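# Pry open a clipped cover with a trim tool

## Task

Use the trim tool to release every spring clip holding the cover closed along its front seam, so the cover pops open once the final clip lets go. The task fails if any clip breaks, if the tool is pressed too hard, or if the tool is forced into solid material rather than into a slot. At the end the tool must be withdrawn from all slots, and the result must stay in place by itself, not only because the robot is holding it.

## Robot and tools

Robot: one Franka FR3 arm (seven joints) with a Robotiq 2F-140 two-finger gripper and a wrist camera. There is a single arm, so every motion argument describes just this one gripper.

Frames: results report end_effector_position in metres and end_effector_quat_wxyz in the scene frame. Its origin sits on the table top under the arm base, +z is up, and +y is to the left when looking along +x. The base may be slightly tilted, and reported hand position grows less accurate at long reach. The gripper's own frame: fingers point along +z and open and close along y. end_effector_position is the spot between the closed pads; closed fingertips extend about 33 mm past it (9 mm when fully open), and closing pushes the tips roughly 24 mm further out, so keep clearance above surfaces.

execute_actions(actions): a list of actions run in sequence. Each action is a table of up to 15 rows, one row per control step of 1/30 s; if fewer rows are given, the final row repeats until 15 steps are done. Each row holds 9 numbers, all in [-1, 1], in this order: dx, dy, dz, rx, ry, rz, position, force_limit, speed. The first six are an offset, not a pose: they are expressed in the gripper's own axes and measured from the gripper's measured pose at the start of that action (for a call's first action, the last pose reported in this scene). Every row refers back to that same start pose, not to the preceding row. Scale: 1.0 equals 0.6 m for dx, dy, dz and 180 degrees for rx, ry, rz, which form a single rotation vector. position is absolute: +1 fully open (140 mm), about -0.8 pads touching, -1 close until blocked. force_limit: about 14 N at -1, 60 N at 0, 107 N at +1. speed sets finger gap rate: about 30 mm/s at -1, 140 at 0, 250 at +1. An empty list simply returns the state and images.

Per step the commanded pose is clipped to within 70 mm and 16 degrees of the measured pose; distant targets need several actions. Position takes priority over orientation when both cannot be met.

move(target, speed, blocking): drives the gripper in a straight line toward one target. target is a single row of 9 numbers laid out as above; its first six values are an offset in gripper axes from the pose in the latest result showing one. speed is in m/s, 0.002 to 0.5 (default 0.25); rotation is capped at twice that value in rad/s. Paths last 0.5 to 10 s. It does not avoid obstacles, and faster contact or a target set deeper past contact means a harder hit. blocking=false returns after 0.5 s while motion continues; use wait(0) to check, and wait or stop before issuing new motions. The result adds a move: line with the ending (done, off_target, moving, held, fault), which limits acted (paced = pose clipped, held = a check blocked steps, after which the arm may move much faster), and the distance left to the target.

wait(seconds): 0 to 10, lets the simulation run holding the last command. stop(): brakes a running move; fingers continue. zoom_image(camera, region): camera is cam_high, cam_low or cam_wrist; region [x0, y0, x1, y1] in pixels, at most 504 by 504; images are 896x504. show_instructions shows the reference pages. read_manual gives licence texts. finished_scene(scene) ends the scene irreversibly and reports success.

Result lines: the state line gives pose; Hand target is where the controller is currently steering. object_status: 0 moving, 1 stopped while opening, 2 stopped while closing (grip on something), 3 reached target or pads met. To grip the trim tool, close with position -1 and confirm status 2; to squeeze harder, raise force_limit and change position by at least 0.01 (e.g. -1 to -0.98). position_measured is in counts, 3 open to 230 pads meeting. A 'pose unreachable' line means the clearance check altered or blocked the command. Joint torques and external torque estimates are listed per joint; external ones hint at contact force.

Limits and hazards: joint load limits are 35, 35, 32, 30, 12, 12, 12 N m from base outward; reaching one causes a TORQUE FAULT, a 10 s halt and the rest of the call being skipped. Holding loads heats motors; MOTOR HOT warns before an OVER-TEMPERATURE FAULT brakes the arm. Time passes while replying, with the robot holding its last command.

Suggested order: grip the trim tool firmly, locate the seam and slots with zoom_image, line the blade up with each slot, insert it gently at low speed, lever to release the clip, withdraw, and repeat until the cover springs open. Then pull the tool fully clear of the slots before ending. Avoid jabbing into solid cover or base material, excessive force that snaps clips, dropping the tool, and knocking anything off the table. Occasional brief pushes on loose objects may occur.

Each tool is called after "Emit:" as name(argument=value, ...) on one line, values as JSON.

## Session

Emit:
show_instructions()

Emit:
execute_actions(actions=[])

Reference images for this scene: manual page 1, manual page 2, manual page 3, manual page 4.

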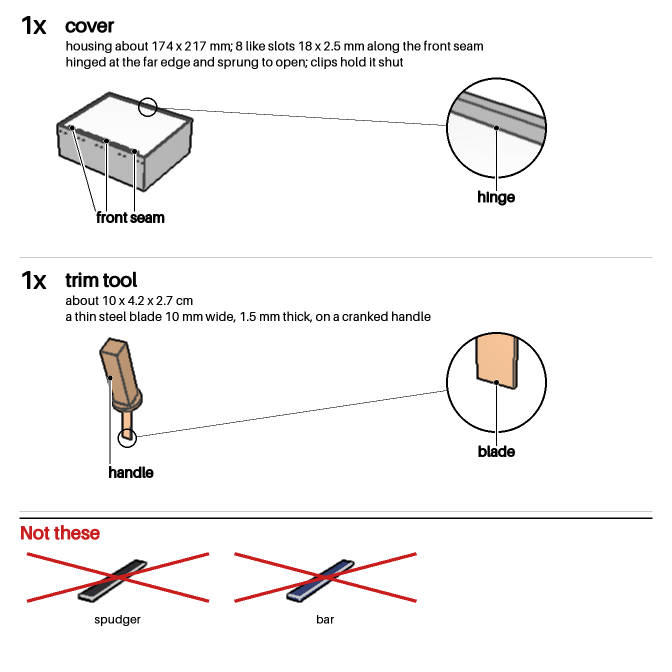

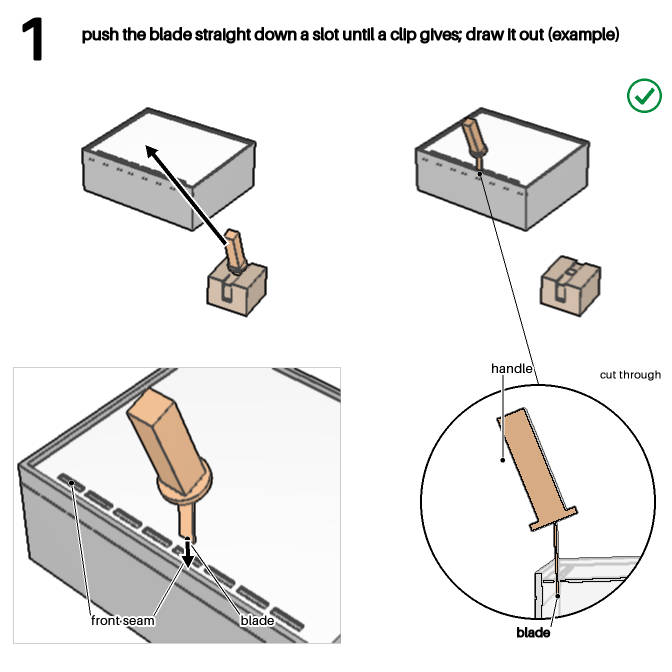

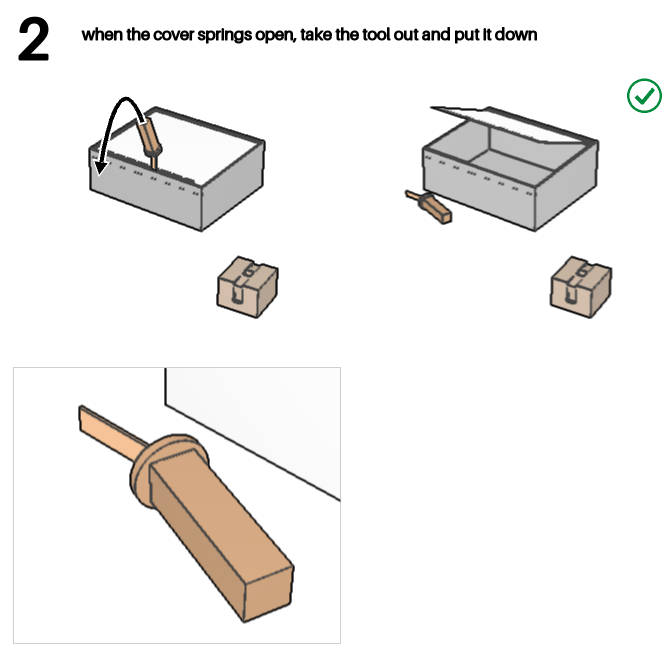

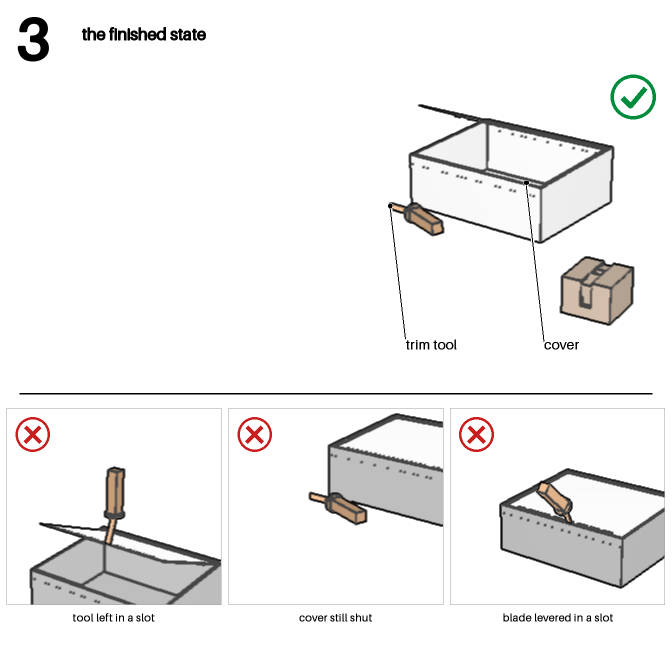

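Scene clock: 0.00 s.
end_effector_position=(+0.0969, +0.2224, +0.2998) position_measured=3 object_status=3 end_effector_quat_wxyz=(+0.153, +0.807, +0.566, +0.063)
Joint positions: [ 1.447 -0.946  0.024 -2.754 -0.265  1.656 -1.252]
Joint velocities: [-0.    -0.001  0.002  0.    -0.001  0.    -0.001]
Joint torques (N m, as the joint torque sensors report them, + toward a larger angle): no reading
External joint torques (N m, as the arm's controller estimates them; a push from outside toward a larger angle lowers the number): no reading
Hand target: +0.097, +0.222, +0.300; +0.153, +0.807, +0.566, +0.063
camera_calibration (this result's frames):
cam_wrist: T_world_to_cam=[[0.92749, -0.185865, 0.324371, -0.144273], [-0.313528, -0.859302, 0.404104, 0.116917], [0.203624, -0.476502, -0.855268, 0.537757], [0, 0, 0, 1]] pos_world=[0.0609688, 0.329894, 0.459477]

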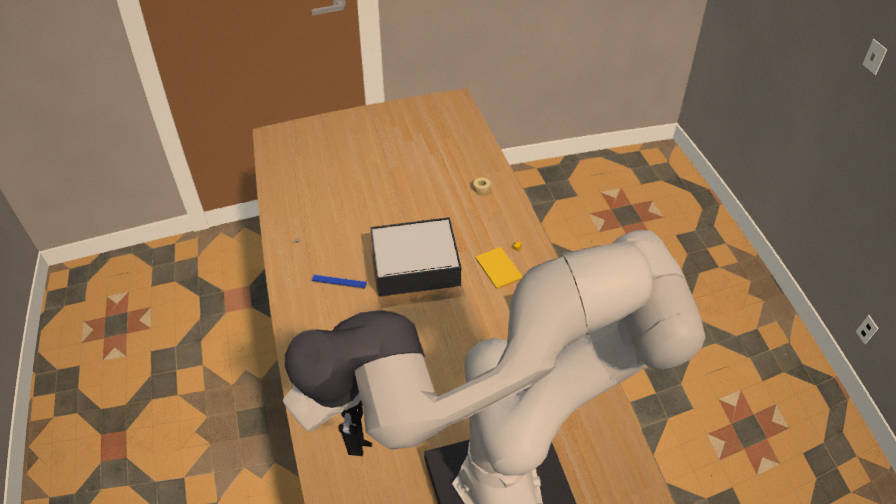

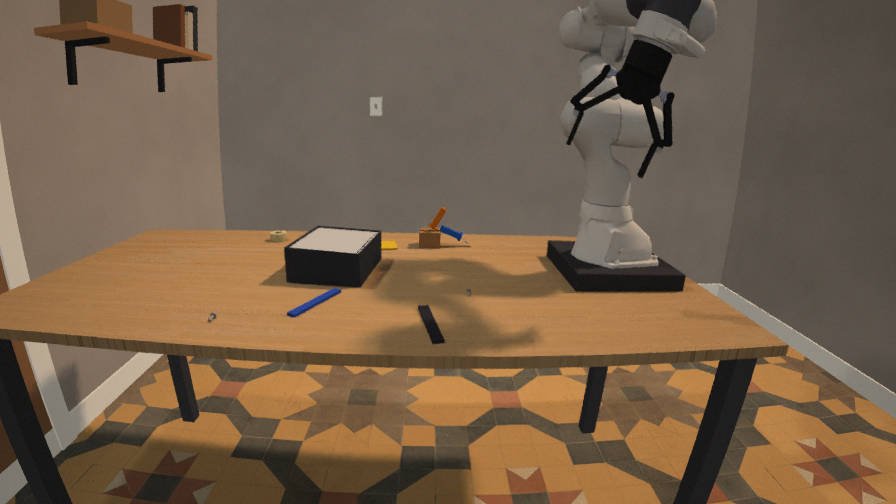

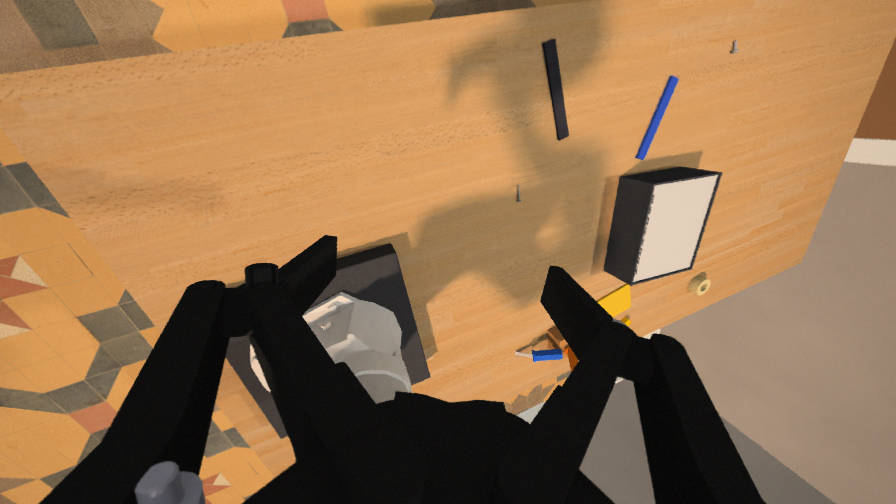

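Emit:
zoom_image(camera="cam_low", region=[400,195,480,260])

Emit:
zoom_image(camera="cam_high", region=[360,205,480,305])

Emit:
zoom_image(camera="cam_low", region=[275,215,395,295])

Region (400, 195, 480, 260) of cam_low's 896x504 image, scaled by 6.300, with more detail than that image has; it fills the top 410 rows of this view, and the rest is white.

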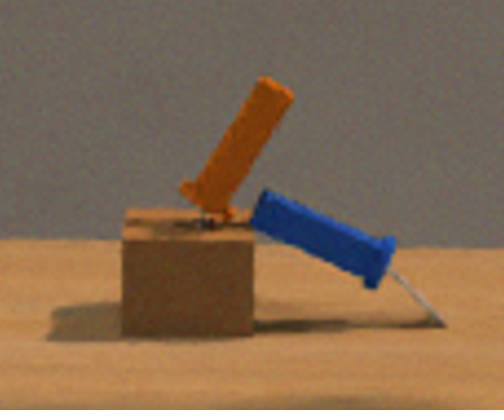

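Region (360, 205, 480, 305) of cam_high's 896x504 image, scaled by 4.200, with more detail than that image has.

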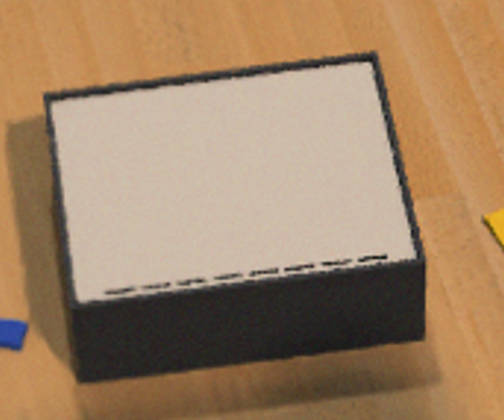

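Region (275, 215, 395, 295) of cam_low's 896x504 image, scaled by 4.200, with more detail than that image has.

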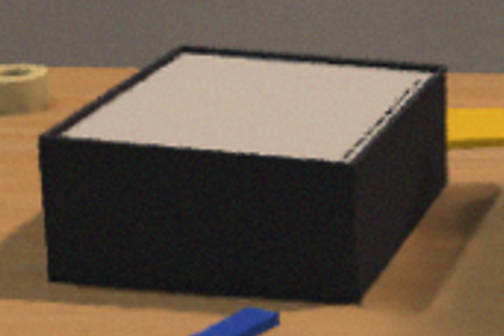

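Emit:
move(target=[-0.203,0.518,0.1025,0.104,-0.043,0.386,-0.3,0,0], speed=0.25)

Scene clock: 22.33 s.
end_effector_position=(+0.3470, +0.0087, +0.3493) position_measured=167 object_status=3 end_effector_quat_wxyz=(-0.011, +1.000, +0.011, -0.004)
Joint positions: [ 0.783 -0.845 -0.622 -2.441 -0.418  1.687 -1.163]
Joint velocities: [-0.001  0.004  0.001  0.001  0.006  0.008  0.018]
Joint torques (N m, as the joint torque sensors report them, + toward a larger angle): [-1.88  1.43  9.29 23.73  1.94  3.08  0.49]
External joint torques (N m, as the arm's controller estimates them; a push from outside toward a larger angle lowers the number): [-1.83  1.78 -1.65  1.83  1.04  0.56  0.49]
Hand target: +0.348, +0.009, +0.349; -0.014, +1.000, +0.002, -0.004
Off the commanded pose: 0.008 m, 2 deg.
move: off_target
camera_calibration (this result's frames):
cam_wrist: T_world_to_cam=[[0.149691, -0.988729, -0.00290808, -0.0407697], [-0.935573, -0.142594, 0.323062, 0.229621], [-0.319836, -0.0456389, -0.946373, 0.637075], [0, 0, 0, 1]] pos_world=[0.424689, 0.0215077, 0.52861]

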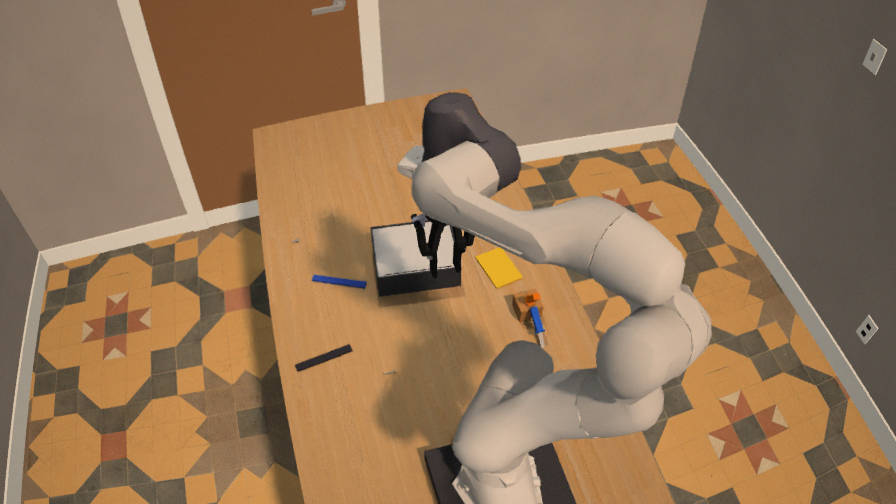

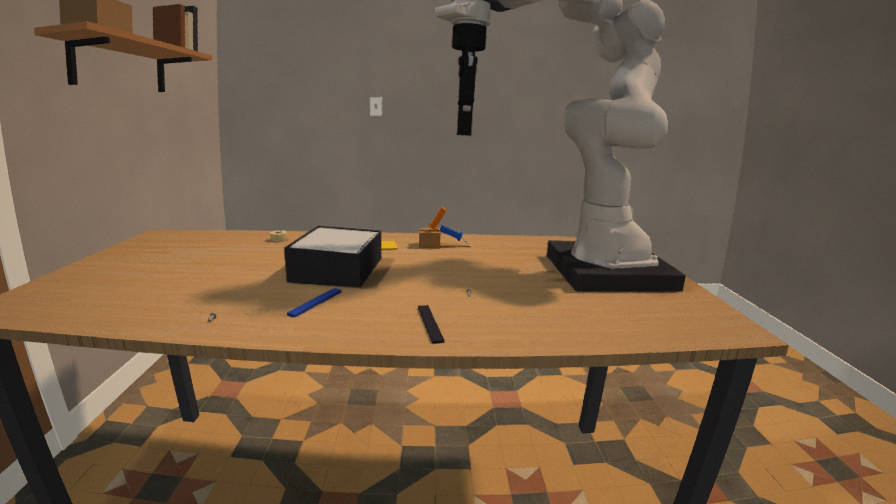

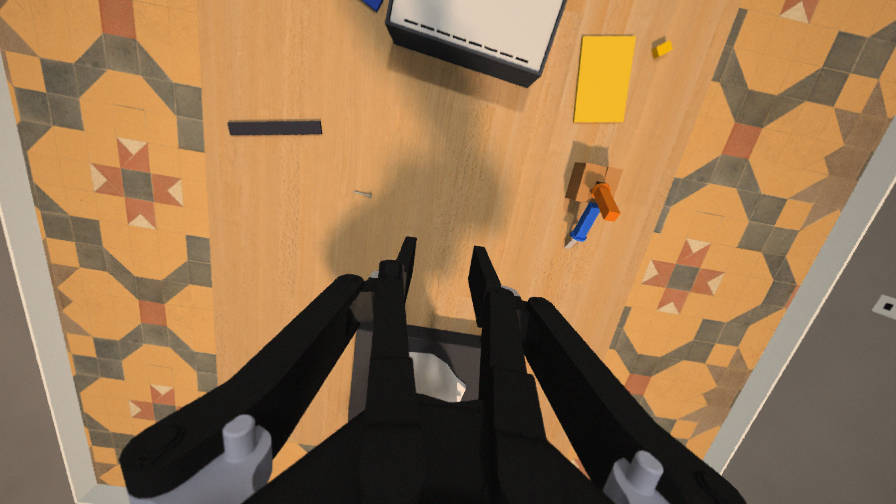

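Emit:
zoom_image(camera="cam_wrist", region=[550,155,650,255])

Emit:
zoom_image(camera="cam_wrist", region=[380,0,560,100])

Region (550, 155, 650, 255) of cam_wrist's 896x504 image, scaled by 5.040, with more detail than that image has.

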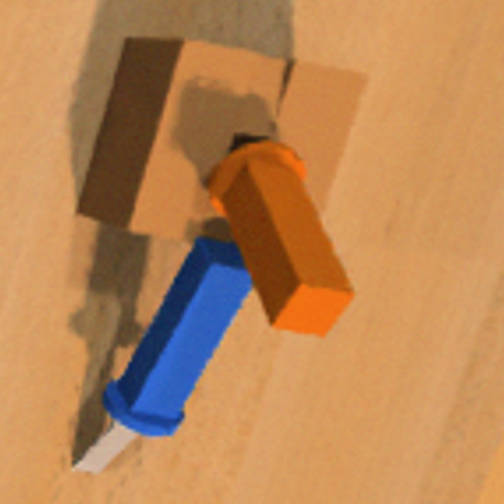

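Region (380, 0, 560, 100) of cam_wrist's 896x504 image, scaled by 2.800, with more detail than that image has.

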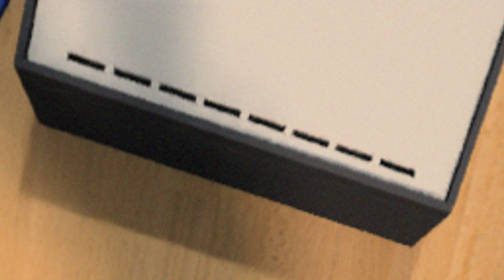

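Emit:
move(target=[-0.039,0.382,0.282,0.2076,0.053,0.4585,-0.45,0,0], speed=0.25)

Scene clock: 42.57 s.
end_effector_position=(+0.3331, -0.2144, +0.1777) position_measured=186 object_status=3 end_effector_quat_wxyz=(-0.307, +0.706, -0.635, +0.062)
Joint positions: [ 0.212 -0.885 -1.362 -2.765 -0.345  2.436 -0.803]
Joint velocities: [ 0.002  0.003 -0.001  0.     0.004  0.016  0.012]
Joint torques (N m, as the joint torque sensors report them, + toward a larger angle): [ 1.22  8.81 15.44 12.69  1.5   2.95  0.39]
External joint torques (N m, as the arm's controller estimates them; a push from outside toward a larger angle lowers the number): [ 1.06  1.78 -1.19 -0.08  1.19  0.59  0.43]
Hand target: +0.334, -0.214, +0.177; -0.308, +0.701, -0.640, +0.061
Off the commanded pose: 0.007 m, 1 deg.
move: off_target
camera_calibration (this result's frames):
cam_wrist: T_world_to_cam=[[-0.837032, -0.13112, -0.531211, 0.346585], [-0.425314, 0.766696, 0.480922, 0.237166], [0.344219, 0.628479, -0.697516, 0.339183], [0, 0, 0, 1]] pos_world=[0.274219, -0.349559, 0.306637]

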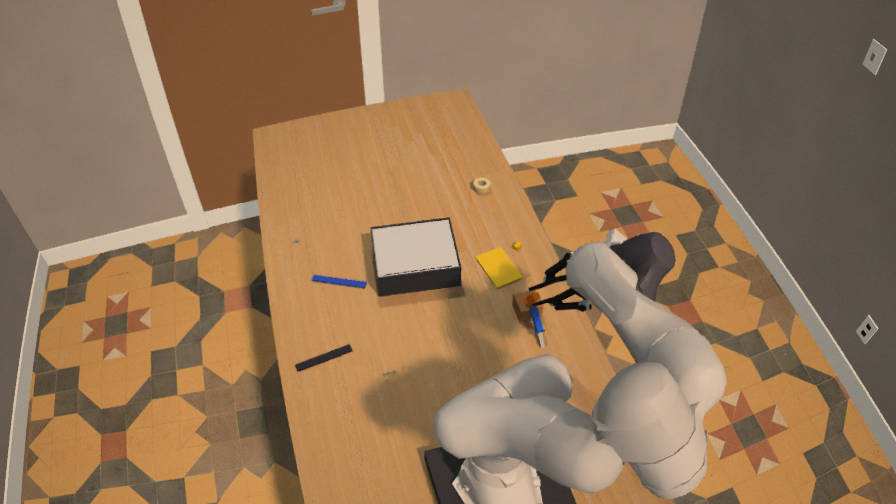

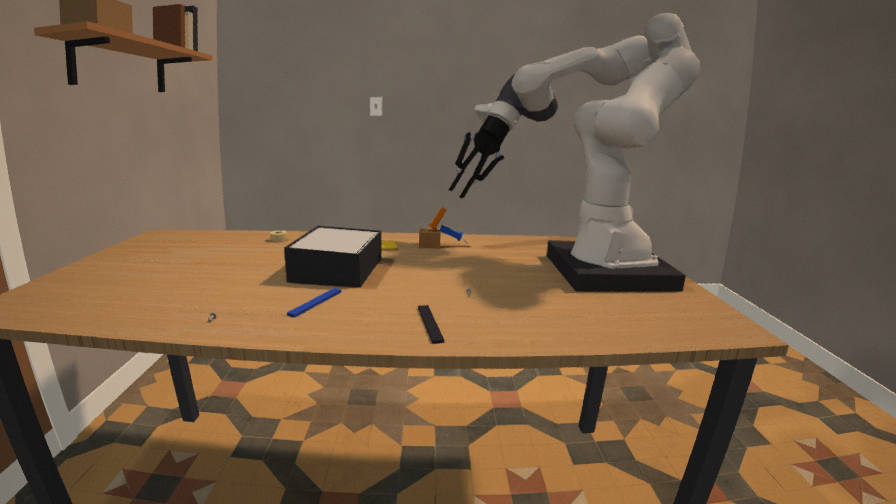

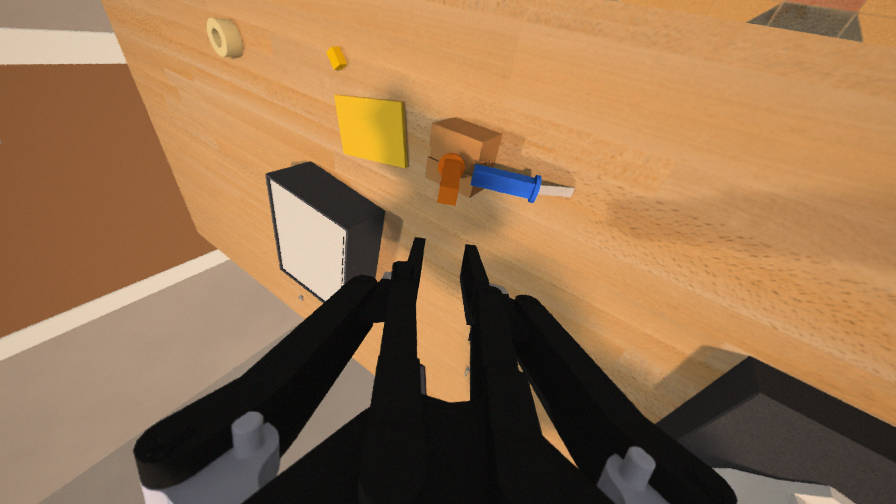

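Emit:
zoom_image(camera="cam_low", region=[410,150,510,250])

Emit:
zoom_image(camera="cam_wrist", region=[390,110,530,290])

Region (410, 150, 510, 250) of cam_low's 896x504 image, scaled by 5.040, with more detail than that image has.

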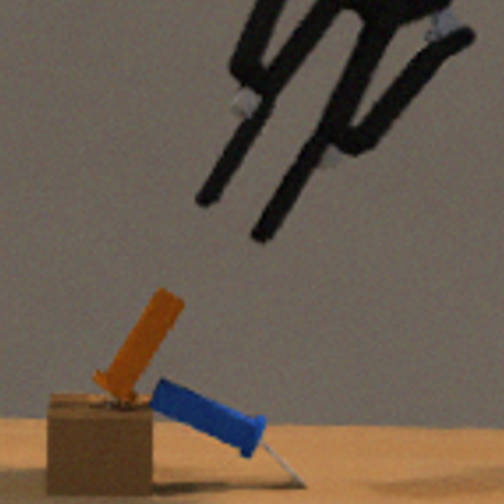

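Region (390, 110, 530, 290) of cam_wrist's 896x504 image, scaled by 2.800, with more detail than that image has.

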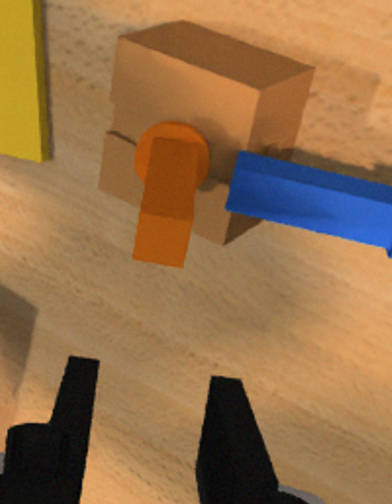

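Emit:
move(target=[0.046,-0.0117,0.063,0,0,0.005,-0.45,0,0], speed=0.06)

Emit:
zoom_image(camera="cam_low", region=[410,170,490,250])

Emit:
zoom_image(camera="cam_wrist", region=[390,150,530,290])

Scene clock: 51.37 s.
end_effector_position=(+0.3614, -0.2263, +0.1443) position_measured=186 object_status=3 end_effector_quat_wxyz=(-0.308, +0.699, -0.643, +0.057)
Joint positions: [ 0.433 -0.825 -1.544 -2.702 -0.348  2.554 -0.799]
Joint velocities: [ 0.002 -0.001 -0.003  0.002 -0.003  0.01   0.001]
Joint torques (N m, as the joint torque sensors report them, + toward a larger angle): [ 1.95 10.52 15.93 13.11 -0.96  2.78 -0.16]
External joint torques (N m, as the arm's controller estimates them; a push from outside toward a larger angle lowers the number): [ 1.91  0.85 -1.53  1.34 -0.96  0.42 -0.13]
Hand target: +0.362, -0.229, +0.144; -0.306, +0.701, -0.642, +0.061
Off the commanded pose: 0.002 m, 0 deg.
move: done
camera_calibration (this result's frames):
cam_wrist: T_world_to_cam=[[-0.843749, -0.110644, -0.52521, 0.35716], [-0.408269, 0.767521, 0.494194, 0.266493], [0.34843, 0.631402, -0.692768, 0.31202], [0, 0, 0, 1]] pos_world=[0.301437, -0.362032, 0.272042]

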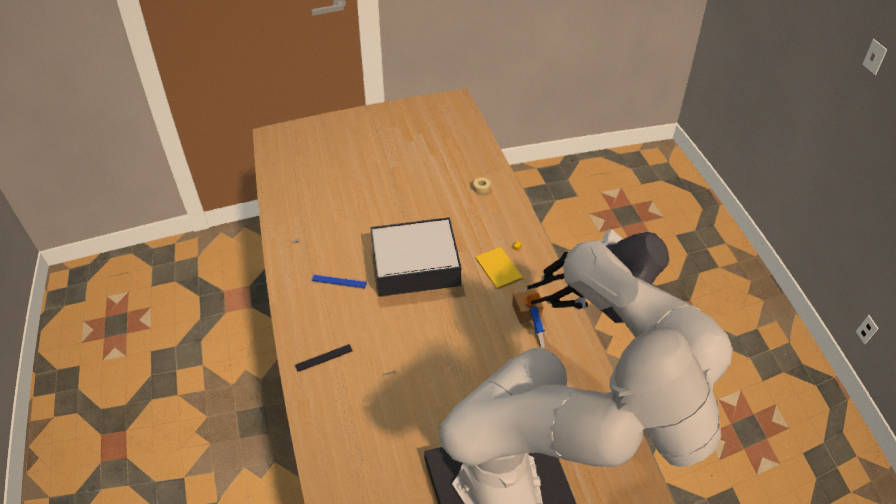

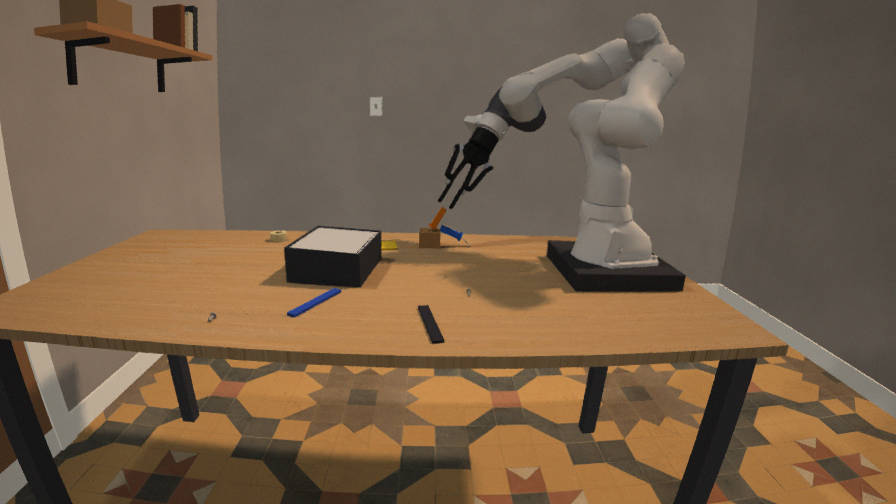

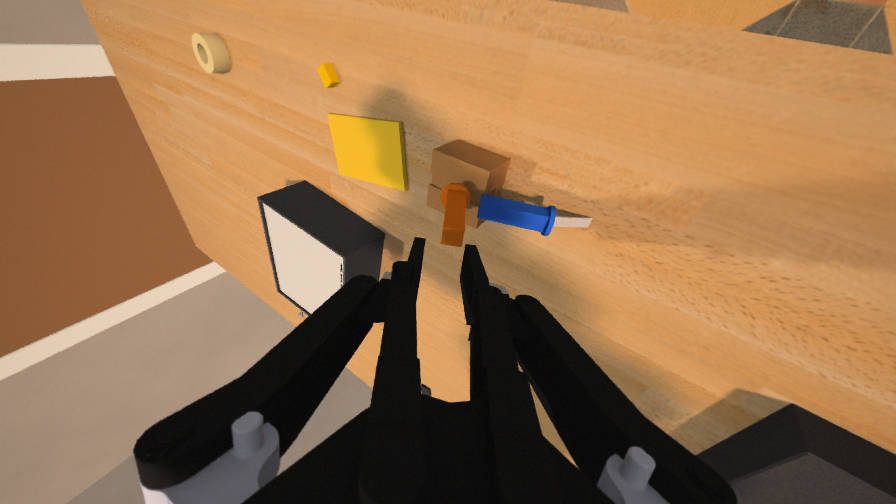

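Region (410, 170, 490, 250) of cam_low's 896x504 image, scaled by 6.300, with more detail than that image has.

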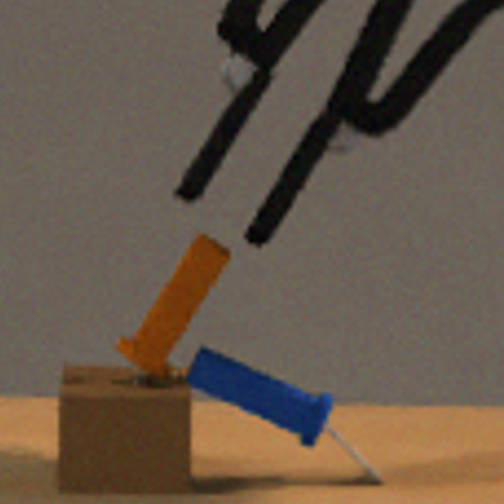

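Region (390, 150, 530, 290) of cam_wrist's 896x504 image, scaled by 3.600, with more detail than that image has.

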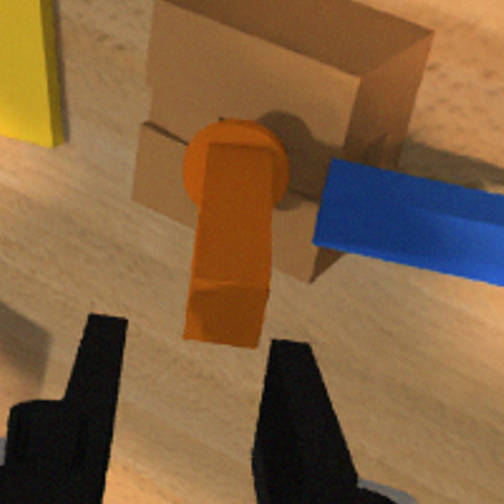

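Emit:
move(target=[0.026,0.004,0.069,0,0,0,-0.45,0,0], speed=0.04)

Emit:
zoom_image(camera="cam_low", region=[410,170,490,250])

Emit:
zoom_image(camera="cam_wrist", region=[390,180,530,320])

Scene clock: 58.13 s.
end_effector_position=(+0.3809, -0.2254, +0.1063) position_measured=186 object_status=3 end_effector_quat_wxyz=(-0.309, +0.697, -0.645, +0.055)
Joint positions: [ 0.631 -0.808 -1.726 -2.669 -0.37   2.669 -0.8  ]
Joint velocities: [ 0.002 -0.001 -0.002  0.002 -0.004  0.013  0.   ]
Joint torques (N m, as the joint torque sensors report them, + toward a larger angle): [ 0.98 13.6  16.66 10.77 -1.32  2.92 -0.15]
External joint torques (N m, as the arm's controller estimates them; a push from outside toward a larger angle lowers the number): [ 0.82  0.6  -1.2   0.86 -1.02  0.6  -0.12]
Hand target: +0.381, -0.228, +0.106; -0.306, +0.699, -0.643, +0.059
Off the commanded pose: 0.002 m, 0 deg.
move: done
camera_calibration (this result's frames):
cam_wrist: T_world_to_cam=[[-0.846046, -0.104401, -0.522788, 0.355852], [-0.403598, 0.766125, 0.500161, 0.289854], [0.348304, 0.634155, -0.690313, 0.278736], [0, 0, 0, 1]] pos_world=[0.320967, -0.361675, 0.233476]

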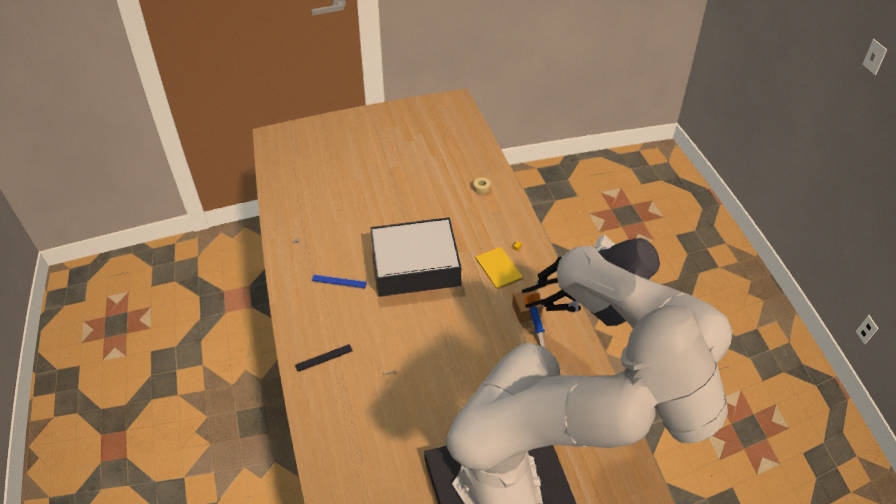

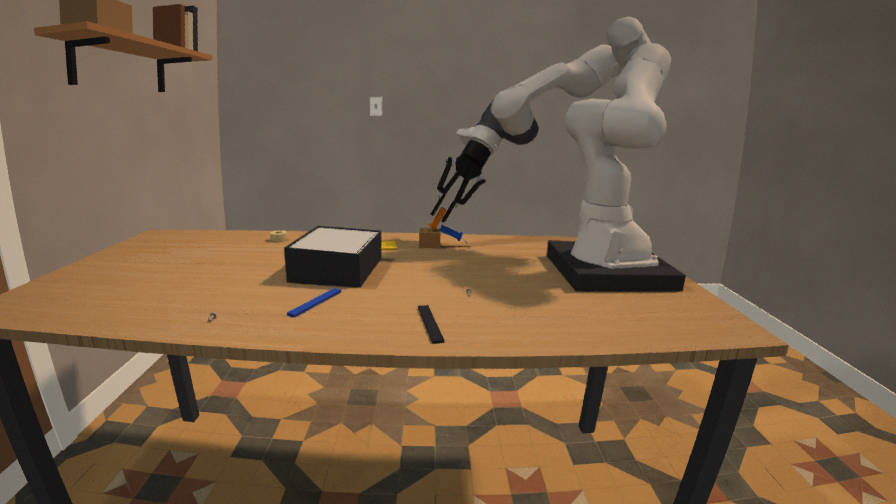

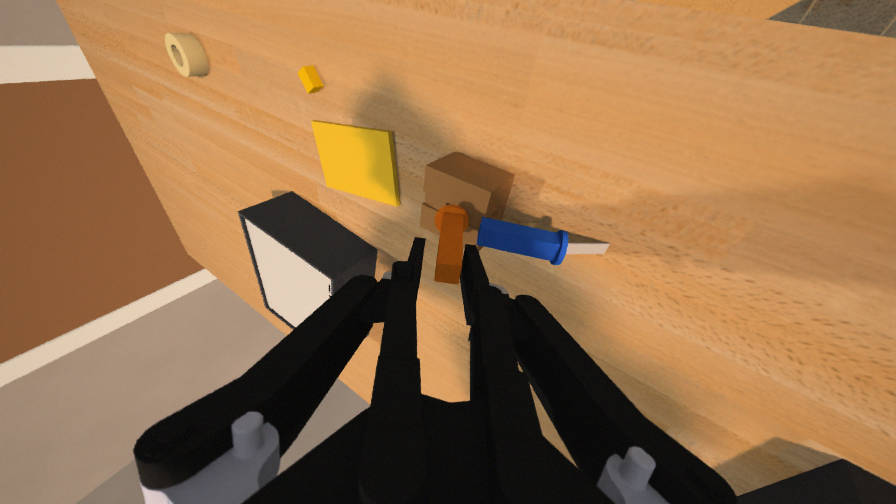

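Region (410, 170, 490, 250) of cam_low's 896x504 image, scaled by 6.300, with more detail than that image has.

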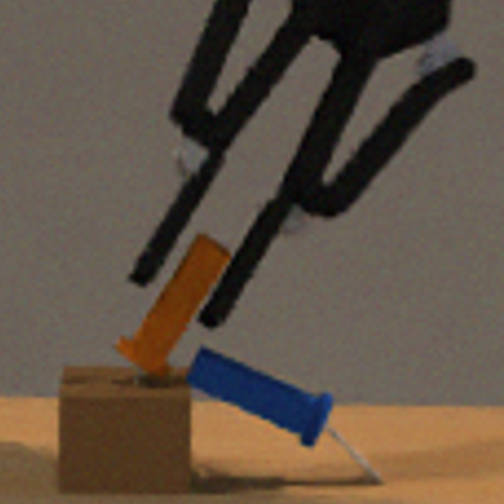

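Region (390, 180, 530, 320) of cam_wrist's 896x504 image, scaled by 3.600, with more detail than that image has.

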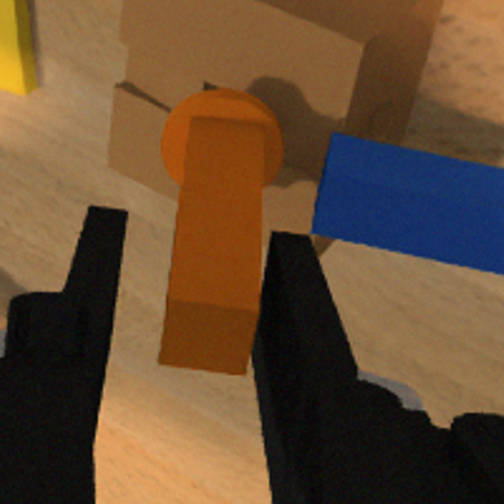

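Emit:
execute_actions(actions=[[[0.01,0.006,0.002,0,0,0,-0.45,0,0]],[[0,0,0,0,0,0,-1,0.8,-0.6]],[[0,0,0,0,0,0,-1,0.8,-0.6]]])

Emit:
zoom_image(camera="cam_low", region=[410,170,490,250])

Scene clock: 62.47 s.
end_effector_position=(+0.3796, -0.2311, +0.1023) position_measured=212 object_status=2 end_effector_quat_wxyz=(-0.309, +0.694, -0.648, +0.055)
Joint positions: [ 0.641 -0.809 -1.746 -2.659 -0.371  2.671 -0.804]
Joint velocities: [-0.001  0.     0.    -0.    -0.     0.     0.   ]
Joint torques (N m, as the joint torque sensors report them, + toward a larger angle): [ 0.06 12.87 18.26 10.38 -0.19  2.17  0.09]
External joint torques (N m, as the arm's controller estimates them; a push from outside toward a larger angle lowers the number): [-0.01 -0.64  0.35  0.5   0.11 -0.14  0.13]
External joint torques at the end of the 1st action: [ 1.37 -1.98 -1.33  1.38 -0.69 -0.49 -0.17]
External joint torques at the end of the 2nd action: [ 0.12 -0.64  0.13  0.35  0.11 -0.15  0.09]
Hand target: +0.380, -0.231, +0.102; -0.309, +0.694, -0.648, +0.055
Off the commanded pose: 0.000 m, 0 deg.
camera_calibration (this result's frames):
cam_wrist: T_world_to_cam=[[-0.847921, -0.0958988, -0.521377, 0.354558], [-0.39592, 0.768583, 0.502521, 0.293104], [0.35253, 0.632521, -0.689666, 0.278114], [0, 0, 0, 1]] pos_world=[0.31864, -0.367186, 0.229373]

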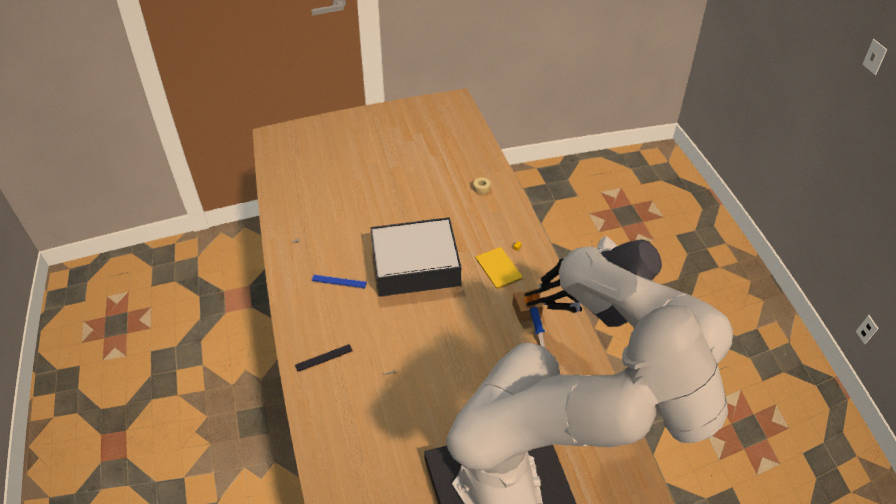

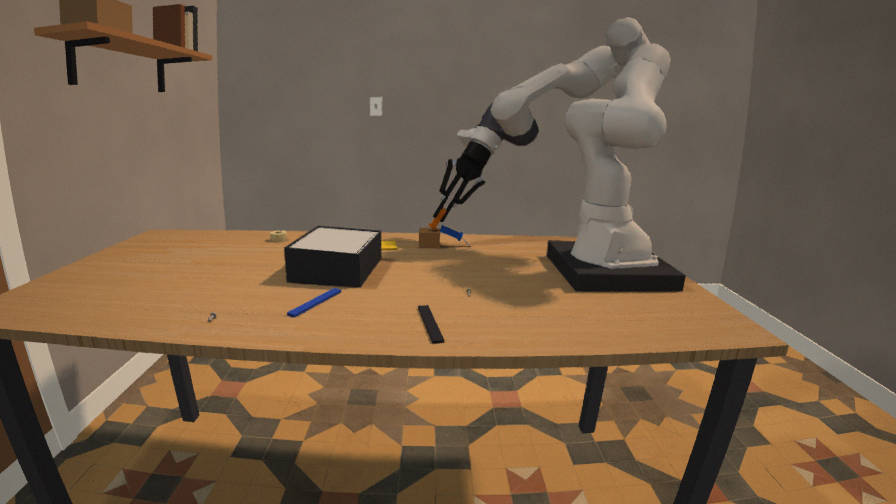

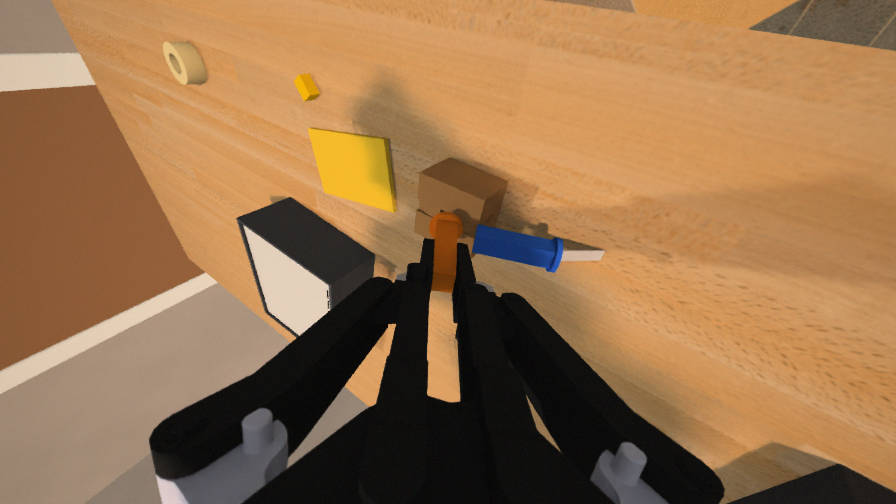

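Region (410, 170, 490, 250) of cam_low's 896x504 image, scaled by 6.300, with more detail than that image has.

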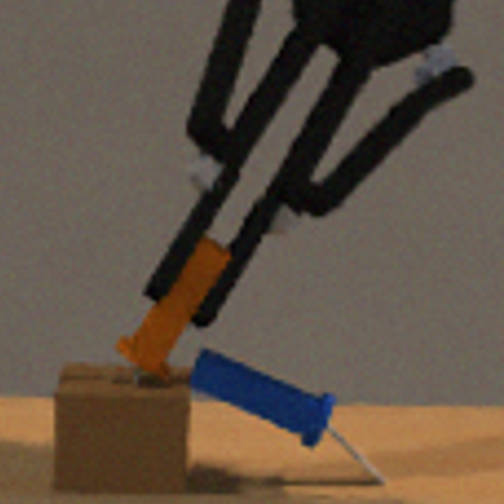

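Emit:
move(target=[-0.0317,-0.038,-0.087,0,0,0,-1,0.8,-0.6], speed=0.04)

Emit:
zoom_image(camera="cam_low", region=[410,170,490,250])

Scene clock: 66.63 s.
end_effector_position=(+0.3720, -0.2326, +0.1600) position_measured=212 object_status=2 end_effector_quat_wxyz=(-0.308, +0.697, -0.645, +0.057)
Joint positions: [ 0.445 -0.819 -1.507 -2.666 -0.314  2.526 -0.783]
Joint velocities: [-0.005 -0.001  0.004  0.     0.011 -0.017  0.003]
Joint torques (N m, as the joint torque sensors report them, + toward a larger angle): [-1.08  8.11 19.99 12.91  1.19  1.81  0.42]
External joint torques (N m, as the arm's controller estimates them; a push from outside toward a larger angle lowers the number): [-1.17 -1.25  2.3   0.26  1.1  -0.55  0.45]
Hand target: +0.372, -0.231, +0.161; -0.310, +0.694, -0.648, +0.054
Off the commanded pose: 0.002 m, 1 deg.
move: done
camera_calibration (this result's frames):
cam_wrist: T_world_to_cam=[[-0.845286, -0.104668, -0.523963, 0.375419], [-0.402705, 0.769302, 0.495987, 0.266033], [0.351171, 0.630253, -0.69243, 0.321879], [0, 0, 0, 1]] pos_world=[0.311434, -0.36823, 0.287635]

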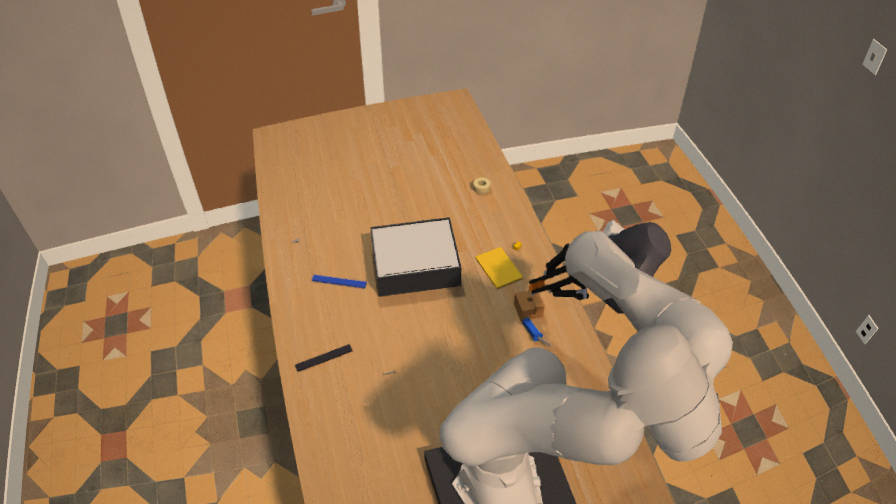

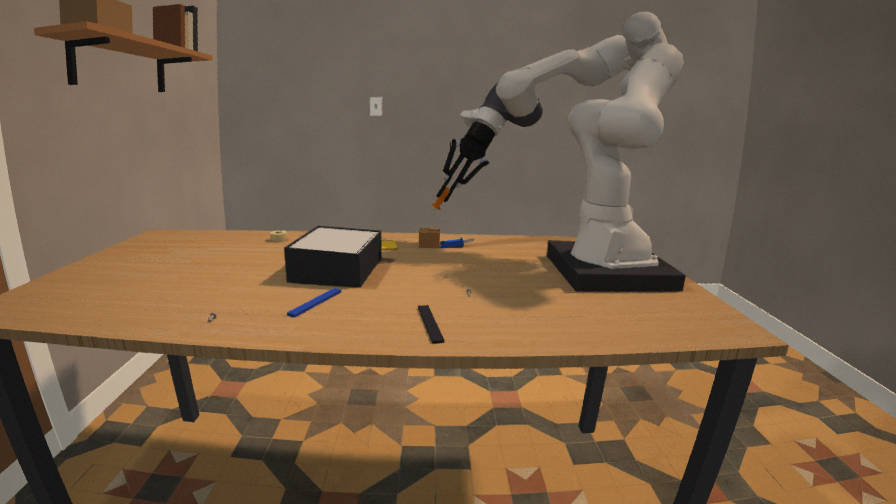

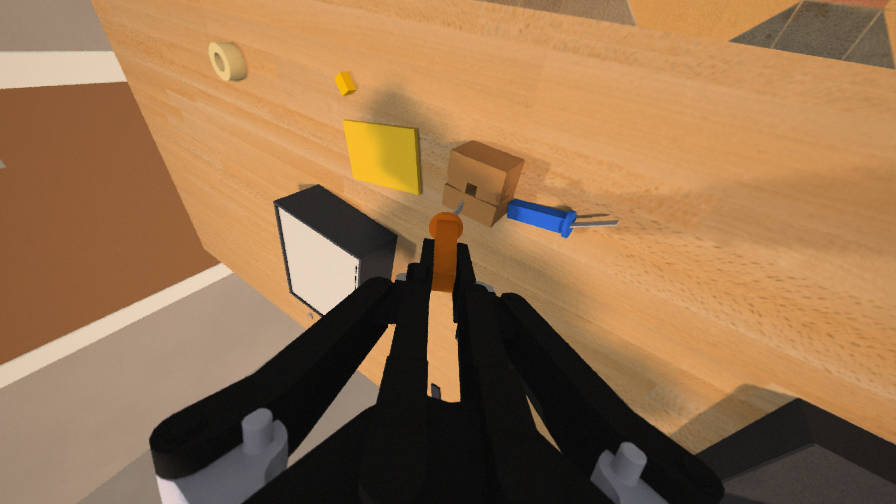

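Region (410, 170, 490, 250) of cam_low's 896x504 image, scaled by 6.300, with more detail than that image has.

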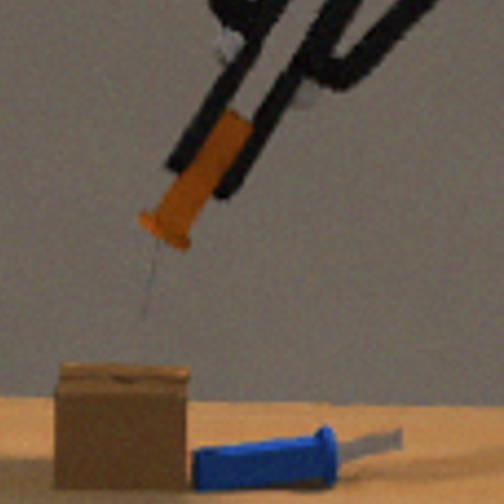

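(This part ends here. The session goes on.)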